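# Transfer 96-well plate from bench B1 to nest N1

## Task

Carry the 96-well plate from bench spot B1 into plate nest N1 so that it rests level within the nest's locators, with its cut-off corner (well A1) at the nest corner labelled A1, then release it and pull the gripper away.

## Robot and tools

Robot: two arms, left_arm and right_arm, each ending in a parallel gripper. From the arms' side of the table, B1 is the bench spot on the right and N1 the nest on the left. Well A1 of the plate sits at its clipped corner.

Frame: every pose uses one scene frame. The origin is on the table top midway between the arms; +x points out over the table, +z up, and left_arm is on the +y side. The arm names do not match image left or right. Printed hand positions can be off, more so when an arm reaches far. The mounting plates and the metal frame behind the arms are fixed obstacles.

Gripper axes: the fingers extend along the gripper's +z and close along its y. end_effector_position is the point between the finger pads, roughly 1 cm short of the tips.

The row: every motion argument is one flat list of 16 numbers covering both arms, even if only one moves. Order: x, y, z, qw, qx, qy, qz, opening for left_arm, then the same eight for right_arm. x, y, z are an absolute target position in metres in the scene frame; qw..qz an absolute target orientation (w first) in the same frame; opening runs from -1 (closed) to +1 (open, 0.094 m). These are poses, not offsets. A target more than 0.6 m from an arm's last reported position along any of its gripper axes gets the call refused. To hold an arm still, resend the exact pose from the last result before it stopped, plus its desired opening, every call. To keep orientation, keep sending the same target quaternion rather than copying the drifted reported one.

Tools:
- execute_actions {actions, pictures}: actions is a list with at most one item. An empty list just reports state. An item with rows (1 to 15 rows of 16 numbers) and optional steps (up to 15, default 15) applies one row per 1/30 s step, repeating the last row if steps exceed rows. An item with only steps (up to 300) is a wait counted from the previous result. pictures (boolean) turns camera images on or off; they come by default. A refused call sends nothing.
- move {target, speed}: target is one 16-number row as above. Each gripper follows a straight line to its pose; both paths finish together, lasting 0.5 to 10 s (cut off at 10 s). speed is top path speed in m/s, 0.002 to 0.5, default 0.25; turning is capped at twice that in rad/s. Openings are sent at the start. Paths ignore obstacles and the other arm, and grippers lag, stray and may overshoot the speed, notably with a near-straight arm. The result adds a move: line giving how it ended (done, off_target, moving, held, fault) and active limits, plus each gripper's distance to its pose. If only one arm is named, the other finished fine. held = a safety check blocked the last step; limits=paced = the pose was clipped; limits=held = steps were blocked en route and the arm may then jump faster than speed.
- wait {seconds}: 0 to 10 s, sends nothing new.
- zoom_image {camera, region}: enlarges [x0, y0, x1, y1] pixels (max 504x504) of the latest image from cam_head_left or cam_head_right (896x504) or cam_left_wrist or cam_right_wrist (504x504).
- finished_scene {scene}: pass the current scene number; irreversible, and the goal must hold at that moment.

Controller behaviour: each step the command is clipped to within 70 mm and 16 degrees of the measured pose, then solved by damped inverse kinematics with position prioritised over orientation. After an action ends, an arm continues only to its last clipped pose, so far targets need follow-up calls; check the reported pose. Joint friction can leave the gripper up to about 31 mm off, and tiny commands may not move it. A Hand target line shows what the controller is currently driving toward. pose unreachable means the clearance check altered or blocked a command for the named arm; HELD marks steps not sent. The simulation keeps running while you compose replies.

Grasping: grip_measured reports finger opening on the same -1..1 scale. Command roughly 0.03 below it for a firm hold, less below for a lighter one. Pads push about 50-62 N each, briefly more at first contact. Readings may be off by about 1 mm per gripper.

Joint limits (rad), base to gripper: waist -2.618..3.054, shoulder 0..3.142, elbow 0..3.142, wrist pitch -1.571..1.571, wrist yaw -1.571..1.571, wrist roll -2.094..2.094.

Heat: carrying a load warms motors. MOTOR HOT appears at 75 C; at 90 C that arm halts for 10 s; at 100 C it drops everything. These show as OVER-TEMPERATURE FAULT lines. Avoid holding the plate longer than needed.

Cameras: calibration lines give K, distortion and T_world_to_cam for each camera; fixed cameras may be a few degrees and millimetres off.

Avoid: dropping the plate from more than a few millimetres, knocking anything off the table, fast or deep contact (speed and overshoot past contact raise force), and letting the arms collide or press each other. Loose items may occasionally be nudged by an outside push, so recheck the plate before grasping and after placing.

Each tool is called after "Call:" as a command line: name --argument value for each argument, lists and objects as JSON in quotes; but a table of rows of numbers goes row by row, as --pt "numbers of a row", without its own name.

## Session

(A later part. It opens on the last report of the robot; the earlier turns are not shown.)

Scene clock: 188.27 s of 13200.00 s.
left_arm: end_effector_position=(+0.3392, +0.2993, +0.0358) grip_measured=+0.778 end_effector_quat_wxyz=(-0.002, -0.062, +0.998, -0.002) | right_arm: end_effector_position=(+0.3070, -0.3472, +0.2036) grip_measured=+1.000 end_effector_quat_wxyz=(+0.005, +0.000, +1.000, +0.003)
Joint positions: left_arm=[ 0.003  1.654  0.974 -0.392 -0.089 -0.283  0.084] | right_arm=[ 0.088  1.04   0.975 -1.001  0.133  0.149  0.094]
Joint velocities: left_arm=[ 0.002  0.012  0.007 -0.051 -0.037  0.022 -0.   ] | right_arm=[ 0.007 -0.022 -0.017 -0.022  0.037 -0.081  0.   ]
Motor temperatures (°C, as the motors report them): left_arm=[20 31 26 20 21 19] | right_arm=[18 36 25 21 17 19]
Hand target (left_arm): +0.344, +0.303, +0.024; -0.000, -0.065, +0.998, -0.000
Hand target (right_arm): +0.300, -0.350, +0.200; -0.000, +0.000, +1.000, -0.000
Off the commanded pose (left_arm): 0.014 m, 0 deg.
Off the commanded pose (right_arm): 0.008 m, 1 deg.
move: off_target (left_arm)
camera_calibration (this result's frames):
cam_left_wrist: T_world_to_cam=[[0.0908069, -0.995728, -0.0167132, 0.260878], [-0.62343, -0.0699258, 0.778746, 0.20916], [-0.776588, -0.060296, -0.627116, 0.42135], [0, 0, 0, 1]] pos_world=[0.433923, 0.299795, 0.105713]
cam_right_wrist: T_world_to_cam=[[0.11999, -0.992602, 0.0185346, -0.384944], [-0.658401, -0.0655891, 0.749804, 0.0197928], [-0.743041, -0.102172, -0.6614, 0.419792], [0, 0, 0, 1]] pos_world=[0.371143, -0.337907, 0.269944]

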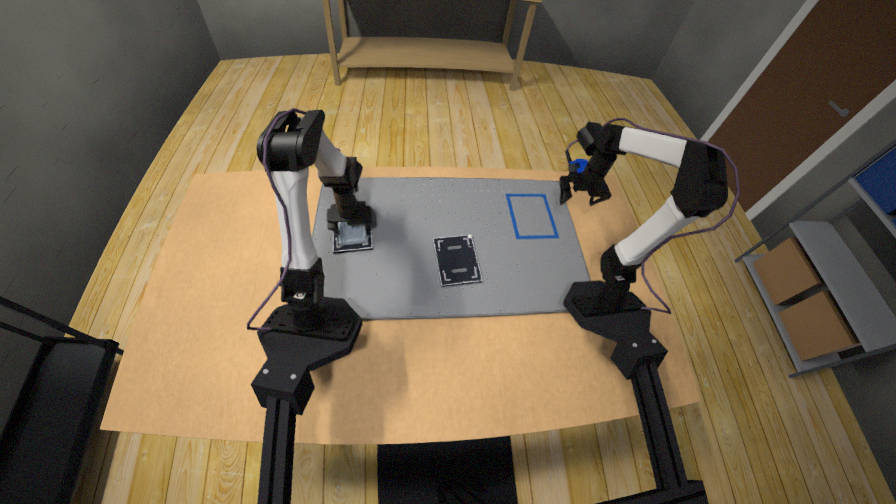

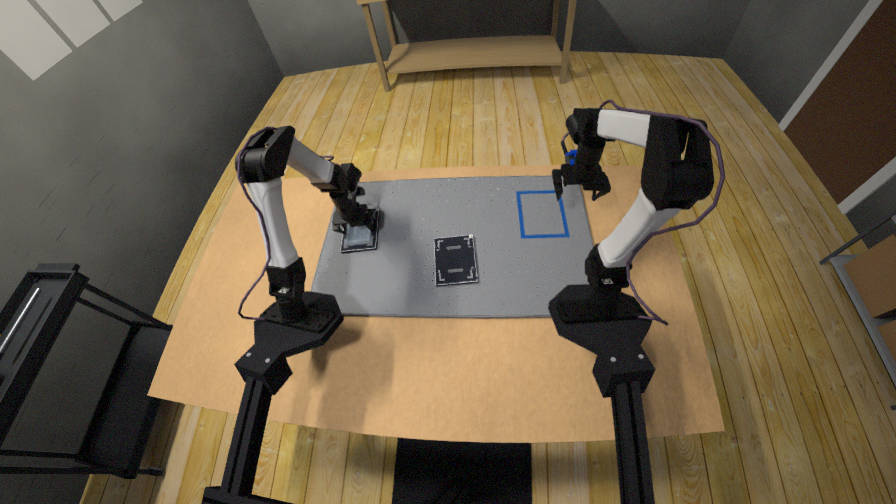

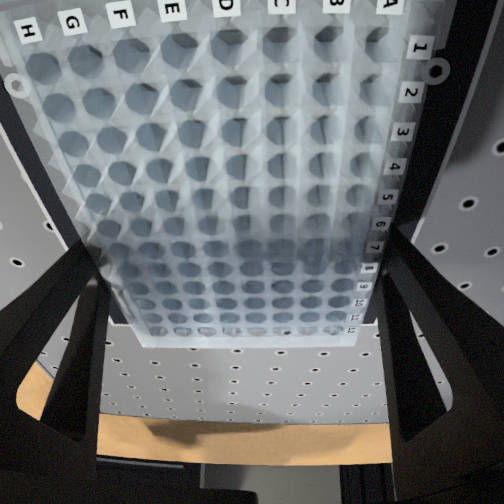

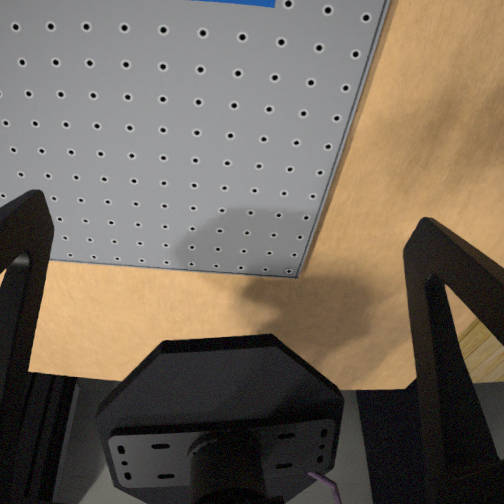

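Call:
move --target '[0.36,0.34,0.10,0,-0.065,0.998,0,0.70,0.30,-0.35,0.2,0,0,1,0,1]' --speed 0.05

Call:
move --target '[0.3385,0.3035,0.09,0,-0.065,0.998,0,0.70,0.30,-0.35,0.2,0,0,1,0,1]' --speed 0.03

Call:
move --target '[0.3385,0.3035,0.022,0,-0.065,0.998,0,0.70,0.30,-0.35,0.2,0,0,1,0,1]' --speed 0.025

Call:
zoom_image --camera "cam_head_left" --region '[300,180,410,270]'

Call:
zoom_image --camera "cam_head_right" --region '[310,180,420,270]'

Scene clock: 193.93 s of 13200.00 s.
left_arm: end_effector_position=(+0.3543, +0.3385, +0.0911) grip_measured=+0.778 end_effector_quat_wxyz=(-0.008, -0.066, +0.998, +0.003) | right_arm: end_effector_position=(+0.3070, -0.3472, +0.2036) grip_measured=+1.000 end_effector_quat_wxyz=(+0.005, +0.000, +1.000, +0.003)
Joint positions: left_arm=[ 0.123  1.522  1.079 -0.635 -0.039 -0.186  0.084] | right_arm=[ 0.088  1.04   0.975 -1.001  0.133  0.149  0.094]
Joint velocities: left_arm=[-0.002 -0.012 -0.002  0.007 -0.037  0.022 -0.   ] | right_arm=[-0.007 -0.012  0.012  0.037 -0.066 -0.081  0.   ]
Motor temperatures (°C, as the motors report them): left_arm=[20 31 26 20 21 19] | right_arm=[18 36 25 21 17 19]
Hand target (left_arm): +0.361, +0.340, +0.100; +0.001, -0.065, +0.998, -0.001
Hand target (right_arm): +0.300, -0.350, +0.200; -0.000, +0.000, +1.000, -0.000
Off the commanded pose (left_arm): 0.011 m, 1 deg.
Off the commanded pose (right_arm): 0.008 m, 1 deg.
After step 90, 0.63 s passed at rest.
move: off_target (left_arm)
camera_calibration (this result's frames):
cam_left_wrist: T_world_to_cam=[[0.0982327, -0.994804, -0.0267437, 0.297387], [-0.612885, -0.0816486, 0.785942, 0.177853], [-0.784042, -0.0608145, -0.617721, 0.472046], [0, 0, 0, 1]] pos_world=[0.449894, 0.339071, 0.159763]
cam_right_wrist: T_world_to_cam=[[0.11999, -0.992602, 0.0185346, -0.384944], [-0.658401, -0.0655891, 0.749804, 0.0197928], [-0.743041, -0.102172, -0.6614, 0.419792], [0, 0, 0, 1]] pos_world=[0.371143, -0.337907, 0.269944]

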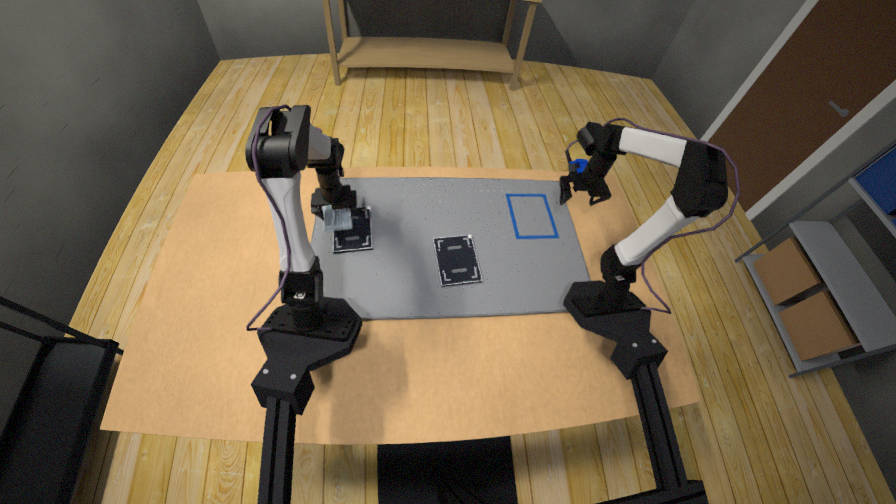

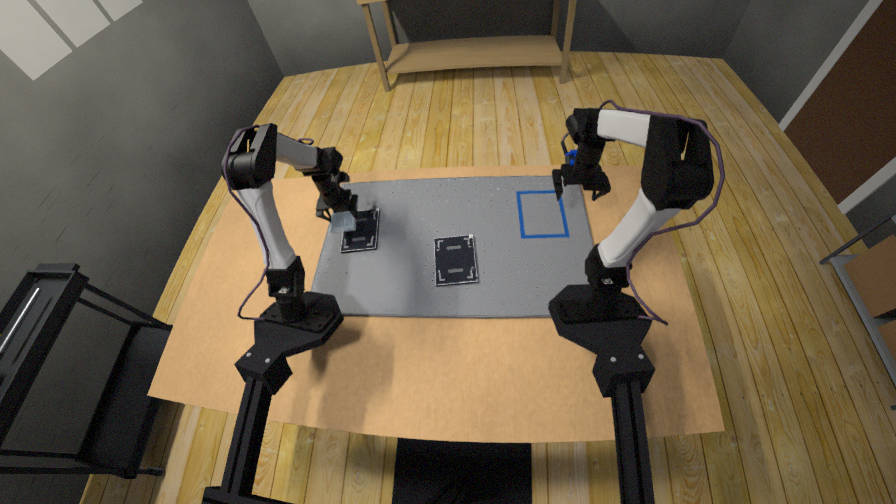

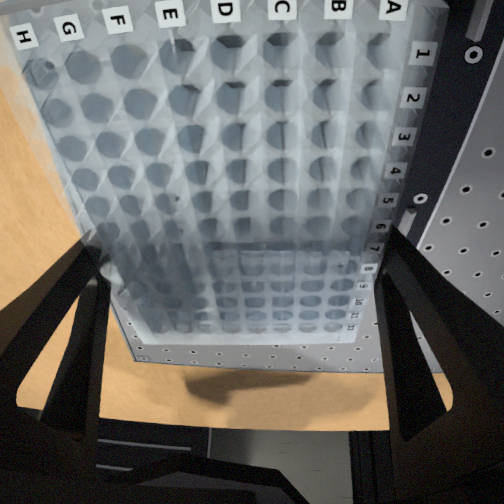

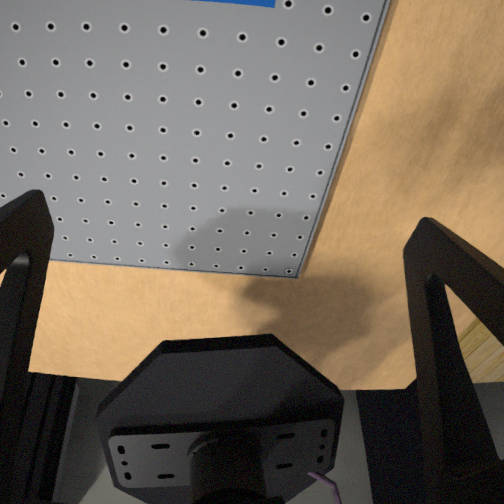

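Scene clock: 195.47 s of 13200.00 s.
left_arm: end_effector_position=(+0.3364, +0.3048, +0.0871) grip_measured=+0.778 end_effector_quat_wxyz=(-0.014, -0.062, +0.998, -0.000) | right_arm: end_effector_position=(+0.3070, -0.3472, +0.2036) grip_measured=+1.000 end_effector_quat_wxyz=(+0.005, +0.000, +1.000, +0.003)
Joint positions: left_arm=[ 0.005  1.506  1.019 -0.609 -0.087 -0.284  0.084] | right_arm=[ 0.088  1.04   0.975 -1.001  0.133  0.149  0.094]
Joint velocities: left_arm=[-0.012 -0.012 -0.017 -0.022 -0.022 -0.051  0.001] | right_arm=[ 0.002  0.002 -0.017 -0.007  0.066 -0.051  0.   ]
Motor temperatures (°C, as the motors report them): left_arm=[20 31 26 20 21 19] | right_arm=[18 36 25 21 17 19]
Hand target (left_arm): +0.338, +0.304, +0.090; -0.001, -0.065, +0.998, +0.000
Hand target (right_arm): +0.300, -0.350, +0.200; -0.000, +0.000, +1.000, -0.000
Off the commanded pose (left_arm): 0.004 m, 2 deg.
Off the commanded pose (right_arm): 0.008 m, 1 deg.
move: done
camera_calibration (this result's frames):
cam_left_wrist: T_world_to_cam=[[0.0902378, -0.995696, -0.0211507, 0.268032], [-0.60457, -0.0716429, 0.793323, 0.160769], [-0.791424, -0.0588007, -0.608433, 0.454591], [0, 0, 0, 1]] pos_world=[0.432784, 0.305126, 0.154715]
cam_right_wrist: T_world_to_cam=[[0.11999, -0.992602, 0.0185346, -0.384944], [-0.658401, -0.0655891, 0.749804, 0.0197928], [-0.743041, -0.102172, -0.6614, 0.419792], [0, 0, 0, 1]] pos_world=[0.371143, -0.337907, 0.269944]

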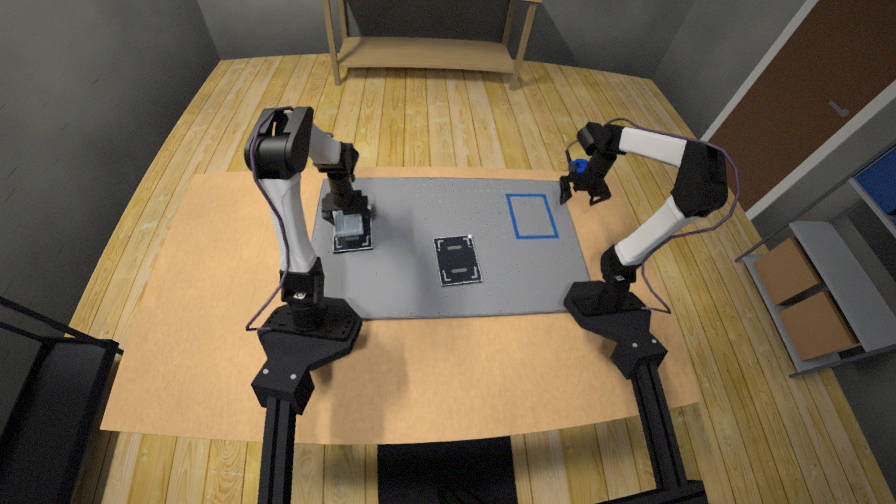

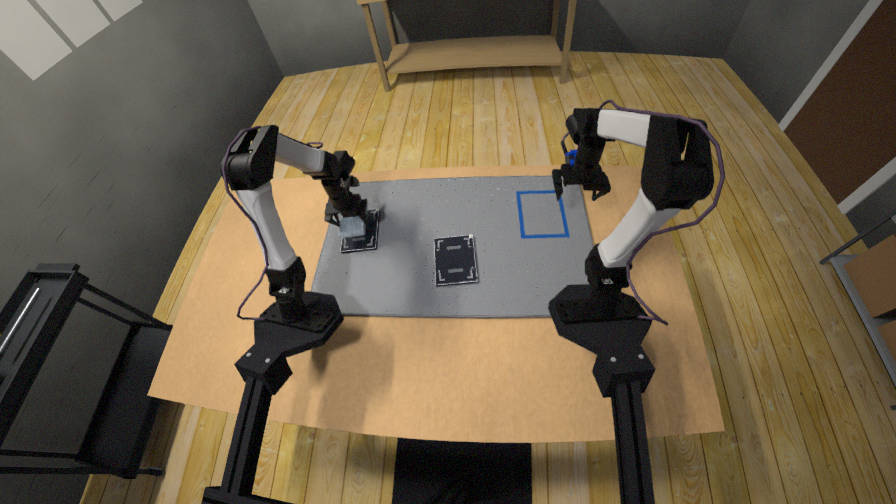

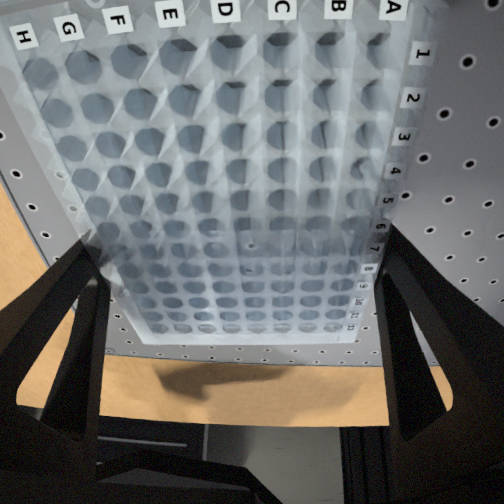

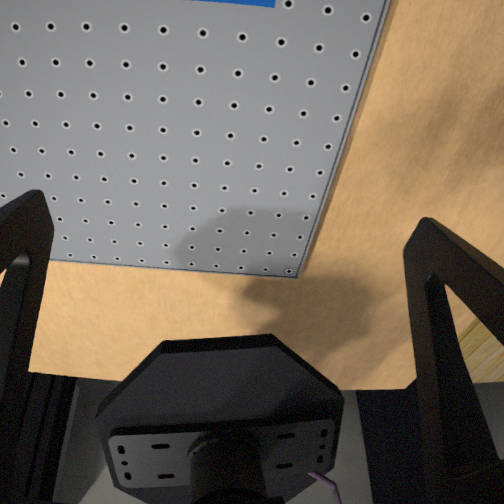

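Scene clock: 198.30 s of 13200.00 s.
left_arm: end_effector_position=(+0.3414, +0.2994, +0.0361) grip_measured=+0.778 end_effector_quat_wxyz=(-0.001, -0.062, +0.998, -0.004) | right_arm: end_effector_position=(+0.3070, -0.3472, +0.2036) grip_measured=+1.000 end_effector_quat_wxyz=(+0.005, +0.000, +1.000, +0.003)
Joint positions: left_arm=[ 0.007  1.656  0.981 -0.393 -0.084 -0.281  0.084] | right_arm=[ 0.088  1.04   0.975 -1.001  0.133  0.149  0.094]
Joint velocities: left_arm=[-0.022 -0.002  0.007 -0.037 -0.007  0.007 -0.   ] | right_arm=[-0.012 -0.007  0.017 -0.037  0.051  0.007  0.   ]
Motor temperatures (°C, as the motors report them): left_arm=[20 31 26 20 21 19] | right_arm=[18 36 25 21 17 19]
Hand target (left_arm): +0.338, +0.303, +0.022; -0.000, -0.065, +0.998, -0.000
Hand target (right_arm): +0.300, -0.350, +0.200; -0.000, +0.000, +1.000, -0.000
Off the commanded pose (left_arm): 0.015 m, 1 deg.
Off the commanded pose (right_arm): 0.008 m, 1 deg.
move: off_target (left_arm)
camera_calibration (this result's frames):
cam_left_wrist: T_world_to_cam=[[0.0914942, -0.995729, -0.012357, 0.260398], [-0.625359, -0.0671102, 0.777446, 0.210158], [-0.774955, -0.0634043, -0.628828, 0.423687], [0, 0, 0, 1]] pos_world=[0.435937, 0.300253, 0.106257]
cam_right_wrist: T_world_to_cam=[[0.11999, -0.992602, 0.0185346, -0.384944], [-0.658401, -0.0655891, 0.749804, 0.0197928], [-0.743041, -0.102172, -0.6614, 0.419792], [0, 0, 0, 1]] pos_world=[0.371143, -0.337907, 0.269944]

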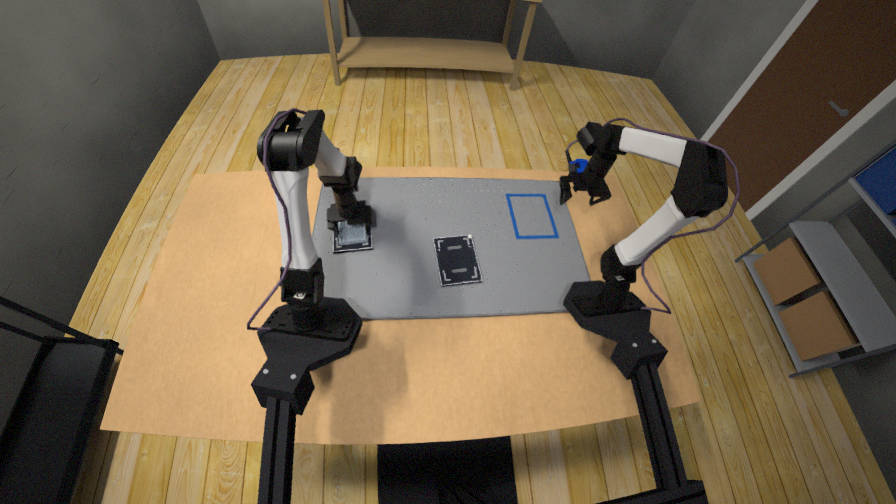

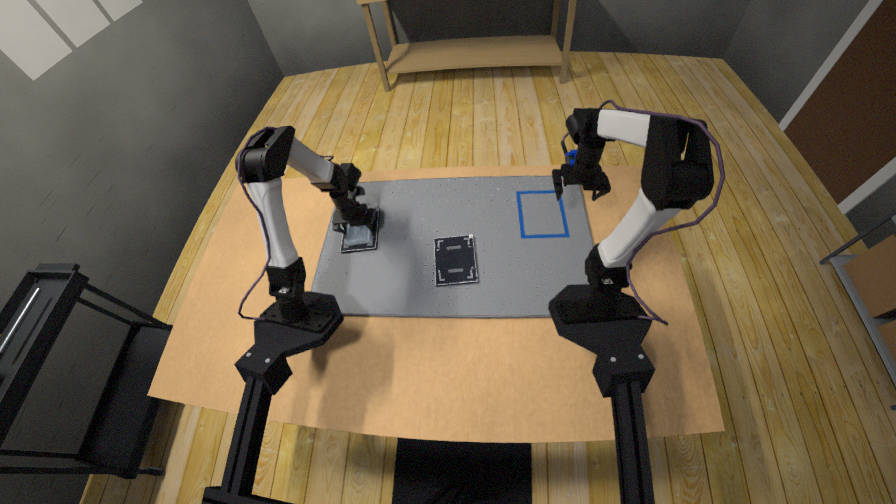

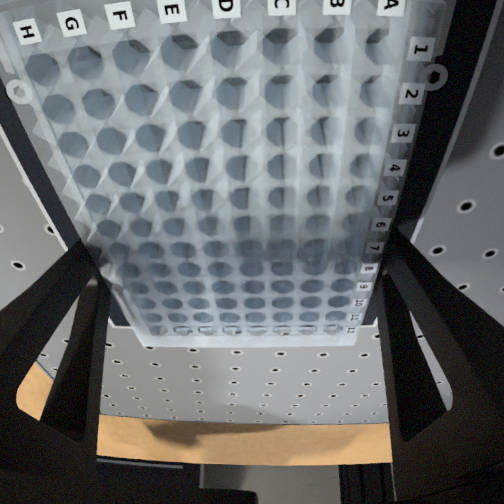

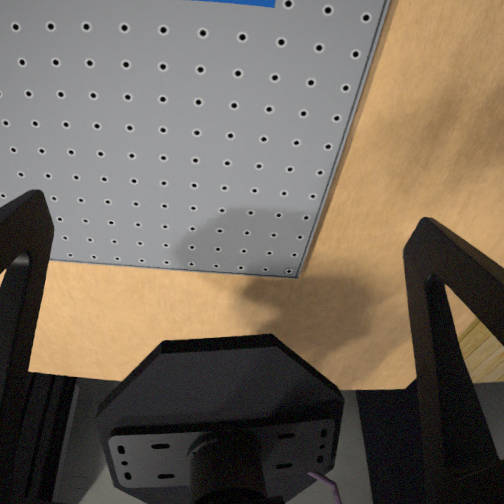

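Region (300, 180, 410, 270) of cam_head_left's 896x504 image, scaled by 4.582, with more detail than that image has; it fills the top 412 rows of this view, and the rest is white.

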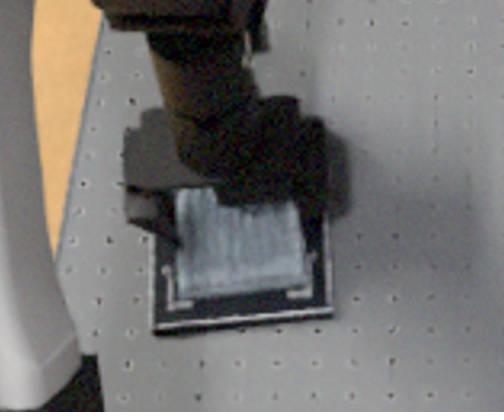

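Region (310, 180, 420, 270) of cam_head_right's 896x504 image, scaled by 4.582, with more detail than that image has; it fills the top 412 rows of this view, and the rest is white.

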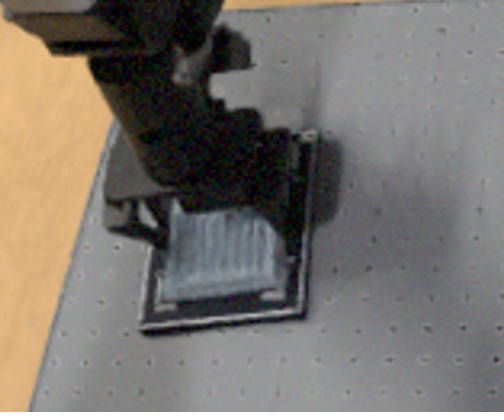

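Call:
move --target '[0.3414,0.2994,0.034,0,-0.062,0.998,0,1,0.30,-0.35,0.2,0,0,1,0,1]' --speed 0.02

Call:
move --target '[0.3414,0.2994,0.10,0,-0.062,0.998,0,1,0.30,-0.35,0.2,0,0,1,0,1]' --speed 0.05

Call:
move --target '[0.40,0.31,0.17,0,-0.062,0.998,0,1,0.30,-0.35,0.2,0,0,1,0,1]' --speed 0.1

Call:
zoom_image --camera "cam_head_right" --region '[320,190,420,270]'

Scene clock: 202.93 s of 13200.00 s.
left_arm: end_effector_position=(+0.3412, +0.2997, +0.0361) grip_measured=+1.000 end_effector_quat_wxyz=(-0.001, -0.062, +0.998, -0.003) | right_arm: end_effector_position=(+0.3070, -0.3472, +0.2036) grip_measured=+1.000 end_effector_quat_wxyz=(+0.005, +0.000, +1.000, +0.003)
Joint positions: left_arm=[ 0.007  1.656  0.981 -0.394 -0.085 -0.281  0.094] | right_arm=[ 0.088  1.04   0.975 -1.001  0.133  0.149  0.094]
Joint velocities: left_arm=[-0.002  0.007 -0.017 -0.11  -0.022 -0.037  0.   ] | right_arm=[-0.007 -0.002  0.022  0.022 -0.022 -0.037  0.   ]
Motor temperatures (°C, as the motors report them): left_arm=[20 31 26 20 21 19] | right_arm=[18 36 25 21 17 19]
Hand target (left_arm): +0.341, +0.299, +0.034; -0.000, -0.062, +0.998, -0.000
Hand target (right_arm): +0.300, -0.350, +0.200; -0.000, +0.000, +1.000, -0.000
Off the commanded pose (left_arm): 0.002 m, 0 deg.
Off the commanded pose (right_arm): 0.008 m, 1 deg.
After step 90, 0.93 s passed at rest.
move: done
camera_calibration (this result's frames):
cam_left_wrist: T_world_to_cam=[[0.0913769, -0.995716, -0.0141156, 0.26082], [-0.624675, -0.068354, 0.777887, 0.210156], [-0.77552, -0.0622633, -0.628245, 0.423351], [0, 0, 0, 1]] pos_world=[0.435763, 0.300427, 0.106173]
cam_right_wrist: T_world_to_cam=[[0.11999, -0.992602, 0.0185346, -0.384944], [-0.658401, -0.0655891, 0.749804, 0.0197928], [-0.743041, -0.102172, -0.6614, 0.419792], [0, 0, 0, 1]] pos_world=[0.371143, -0.337907, 0.269944]

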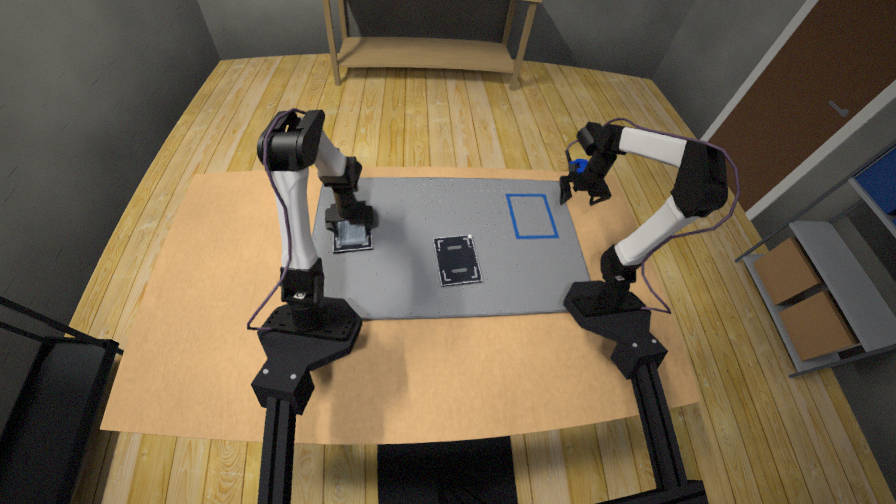

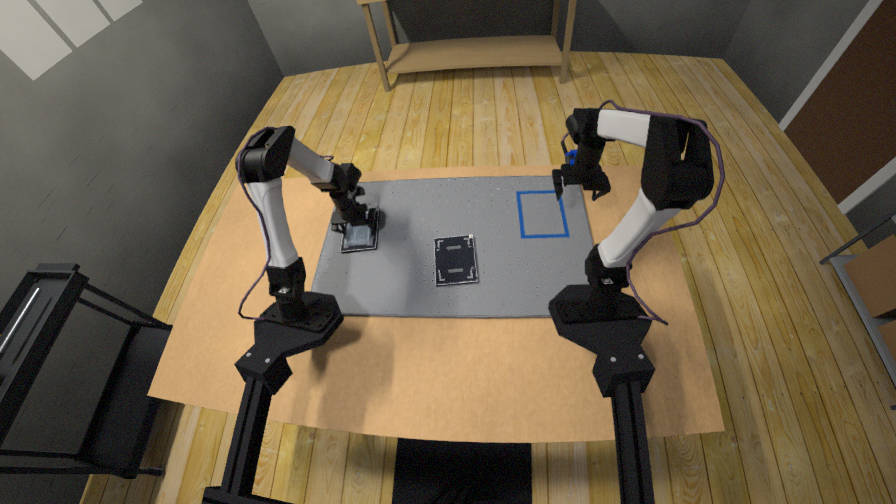

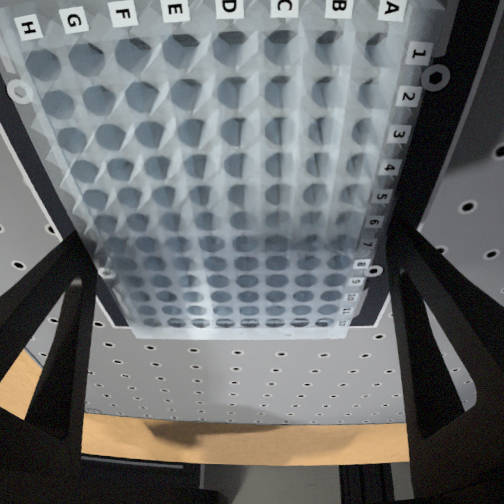

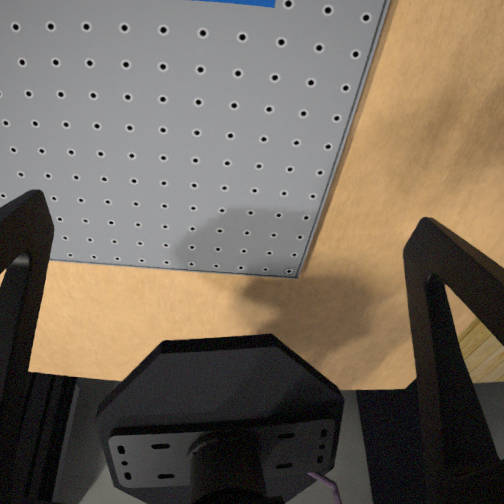

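Scene clock: 204.67 s of 13200.00 s.
left_arm: end_effector_position=(+0.3362, +0.3018, +0.0920) grip_measured=+1.000 end_effector_quat_wxyz=(-0.008, -0.061, +0.998, -0.000) | right_arm: end_effector_position=(+0.3070, -0.3472, +0.2036) grip_measured=+1.000 end_effector_quat_wxyz=(+0.005, +0.000, +1.000, +0.003)
Joint positions: left_arm=[-0.009  1.486  1.013 -0.613 -0.096 -0.294  0.094] | right_arm=[ 0.088  1.04   0.975 -1.001  0.133  0.149  0.094]
Joint velocities: left_arm=[ 0.002 -0.002 -0.002 -0.022 -0.022 -0.007  0.   ] | right_arm=[ 0.002  0.002  0.007 -0.051 -0.037 -0.037  0.   ]
Motor temperatures (°C, as the motors report them): left_arm=[20 31 26 20 21 19] | right_arm=[18 36 25 21 17 19]
Hand target (left_arm): +0.342, +0.300, +0.100; +0.000, -0.062, +0.998, -0.000
Hand target (right_arm): +0.300, -0.350, +0.200; -0.000, +0.000, +1.000, -0.000
Off the commanded pose (left_arm): 0.010 m, 1 deg.
Off the commanded pose (right_arm): 0.008 m, 1 deg.
move: done
camera_calibration (this result's frames):
cam_left_wrist: T_world_to_cam=[[0.088837, -0.995827, -0.0208832, 0.26563], [-0.613618, -0.0712314, 0.786383, 0.160049], [-0.78459, -0.0570456, -0.617386, 0.45518], [0, 0, 0, 1]] pos_world=[0.431741, 0.301888, 0.160709]
cam_right_wrist: T_world_to_cam=[[0.11999, -0.992602, 0.0185346, -0.384944], [-0.658401, -0.0655891, 0.749804, 0.0197928], [-0.743041, -0.102172, -0.6614, 0.419792], [0, 0, 0, 1]] pos_world=[0.371143, -0.337907, 0.269944]

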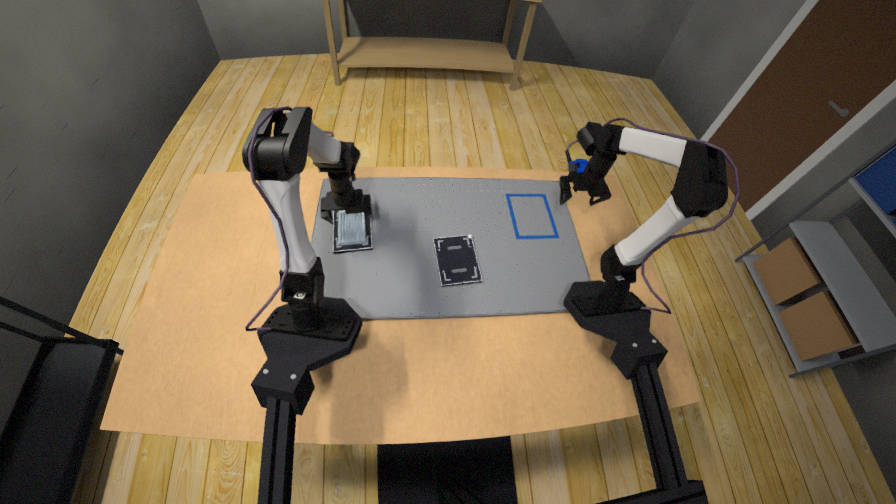

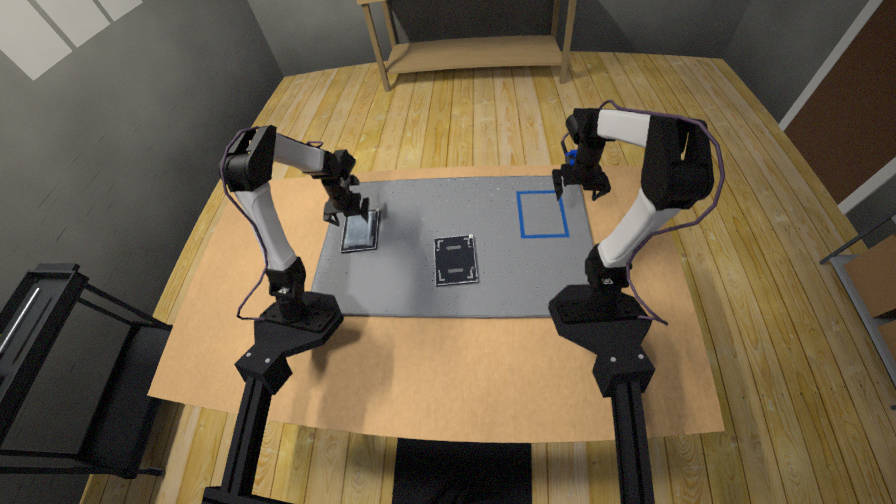

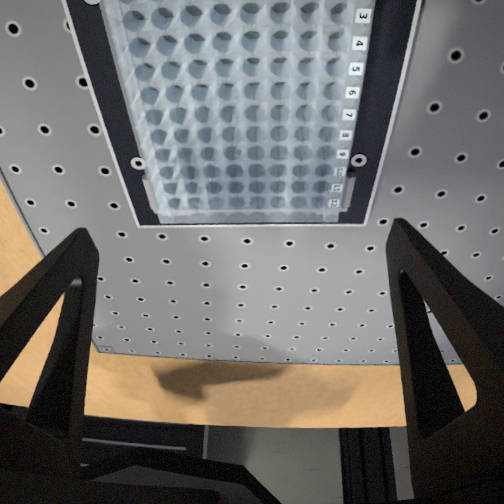

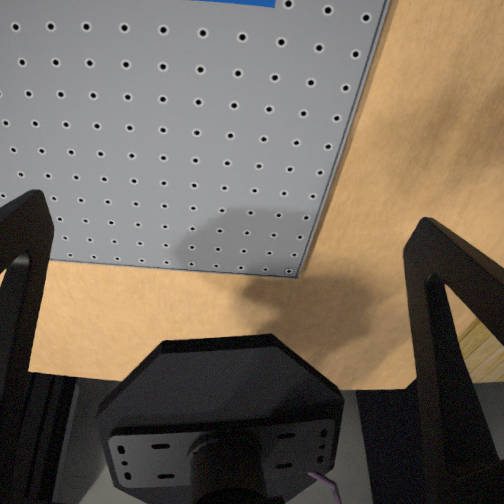

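Scene clock: 206.27 s of 13200.00 s.
left_arm: end_effector_position=(+0.3999, +0.3078, +0.1705) grip_measured=+1.000 end_effector_quat_wxyz=(+0.008, -0.063, +0.998, +0.000) | right_arm: end_effector_position=(+0.3070, -0.3472, +0.2036) grip_measured=+1.000 end_effector_quat_wxyz=(+0.005, +0.000, +1.000, +0.003)
Joint positions: left_arm=[ 0.017  1.505  1.413 -0.96  -0.091 -0.272  0.094] | right_arm=[ 0.088  1.04   0.975 -1.001  0.133  0.149  0.094]
Joint velocities: left_arm=[ 0.002  0.002  0.002  0.037  0.022 -0.037  0.   ] | right_arm=[-0.002 -0.017 -0.002 -0.022  0.051  0.007  0.   ]
Motor temperatures (°C, as the motors report them): left_arm=[20 31 26 20 21 19] | right_arm=[18 36 25 21 17 19]
Hand target (left_arm): +0.400, +0.310, +0.170; +0.001, -0.062, +0.998, -0.000
Hand target (right_arm): +0.300, -0.350, +0.200; -0.000, +0.000, +1.000, -0.000
Off the commanded pose (left_arm): 0.002 m, 1 deg.
Off the commanded pose (right_arm): 0.008 m, 1 deg.
move: done
camera_calibration (this result's frames):
cam_left_wrist: T_world_to_cam=[[0.0935623, -0.995406, -0.0203168, 0.265508], [-0.638522, -0.0756493, 0.765877, 0.152661], [-0.763896, -0.0586845, -0.642666, 0.550558], [0, 0, 0, 1]] pos_world=[0.493205, 0.308147, 0.2423]
cam_right_wrist: T_world_to_cam=[[0.11999, -0.992602, 0.0185346, -0.384944], [-0.658401, -0.0655891, 0.749804, 0.0197928], [-0.743041, -0.102172, -0.6614, 0.419792], [0, 0, 0, 1]] pos_world=[0.371143, -0.337907, 0.269944]

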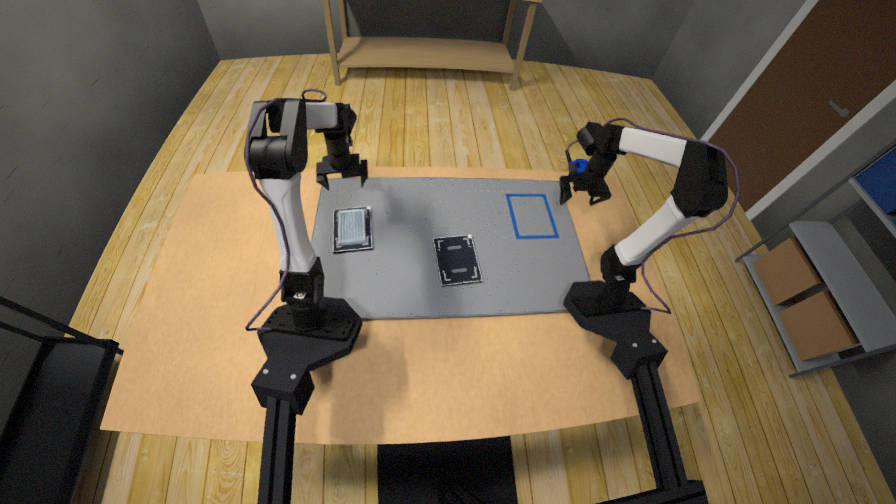

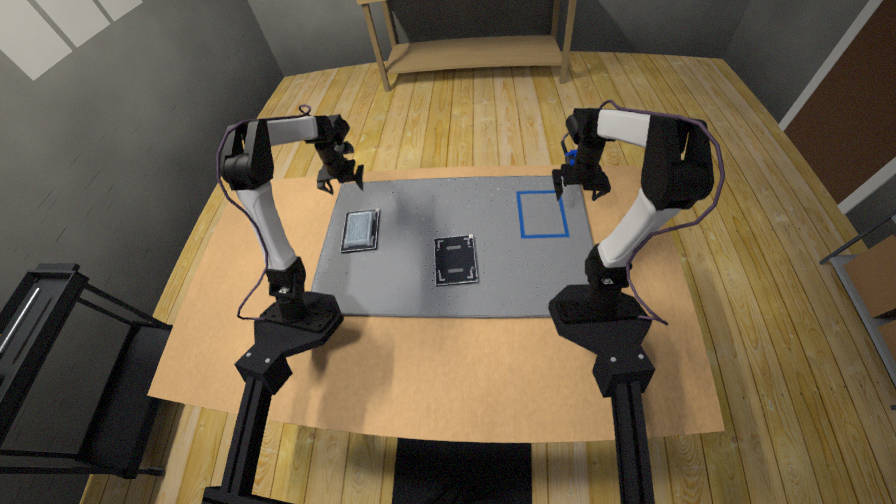

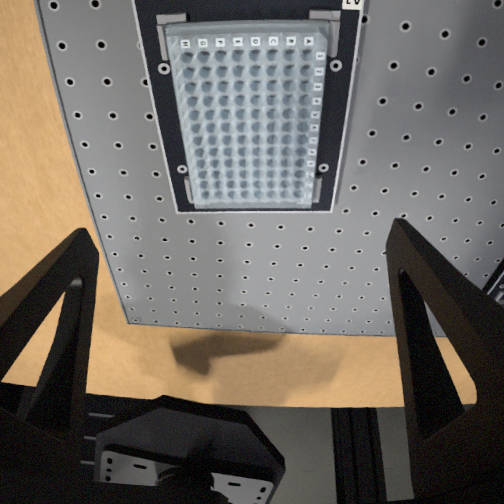

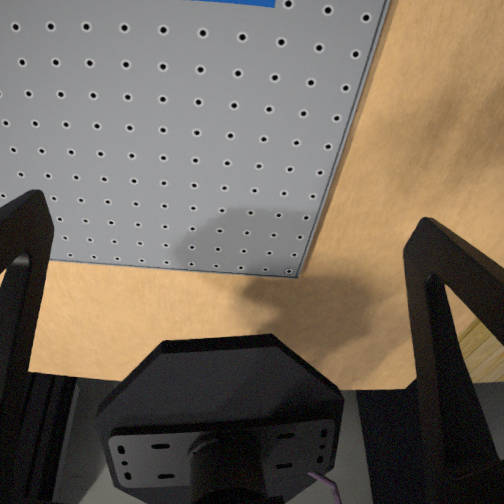

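Region (320, 190, 420, 270) of cam_head_right's 896x504 image, scaled by 5.040, with more detail than that image has; it fills the top 403 rows of this view, and the rest is white.

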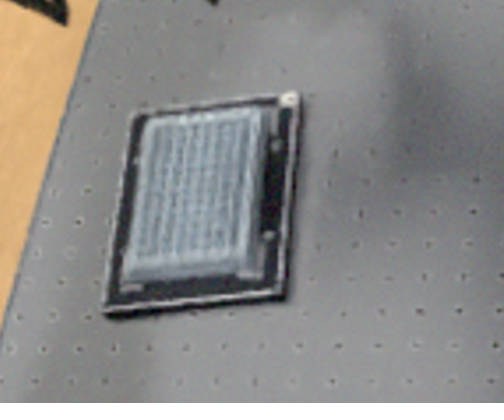

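The plate looks seated: all four screws are visible, it sits symmetrically, and the far locators are clear.

Call:
zoom_image --camera "cam_left_wrist" --region '[130,0,380,230]'

Region (130, 0, 380, 230) of cam_left_wrist's 504x504 image, scaled by 2.016, with more detail than that image has; it fills the top 464 rows of this view, and the rest is white.

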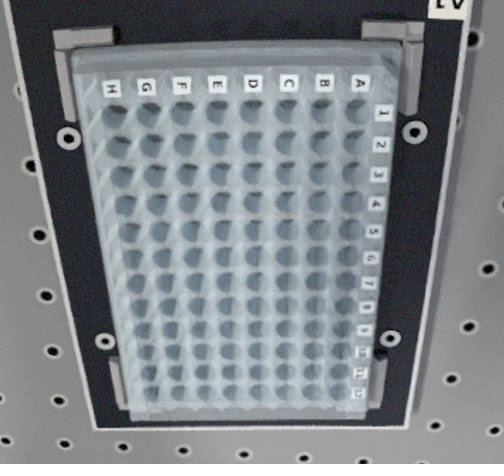

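Call:
finished_scene --scene 2

The scene is finished: the task was done.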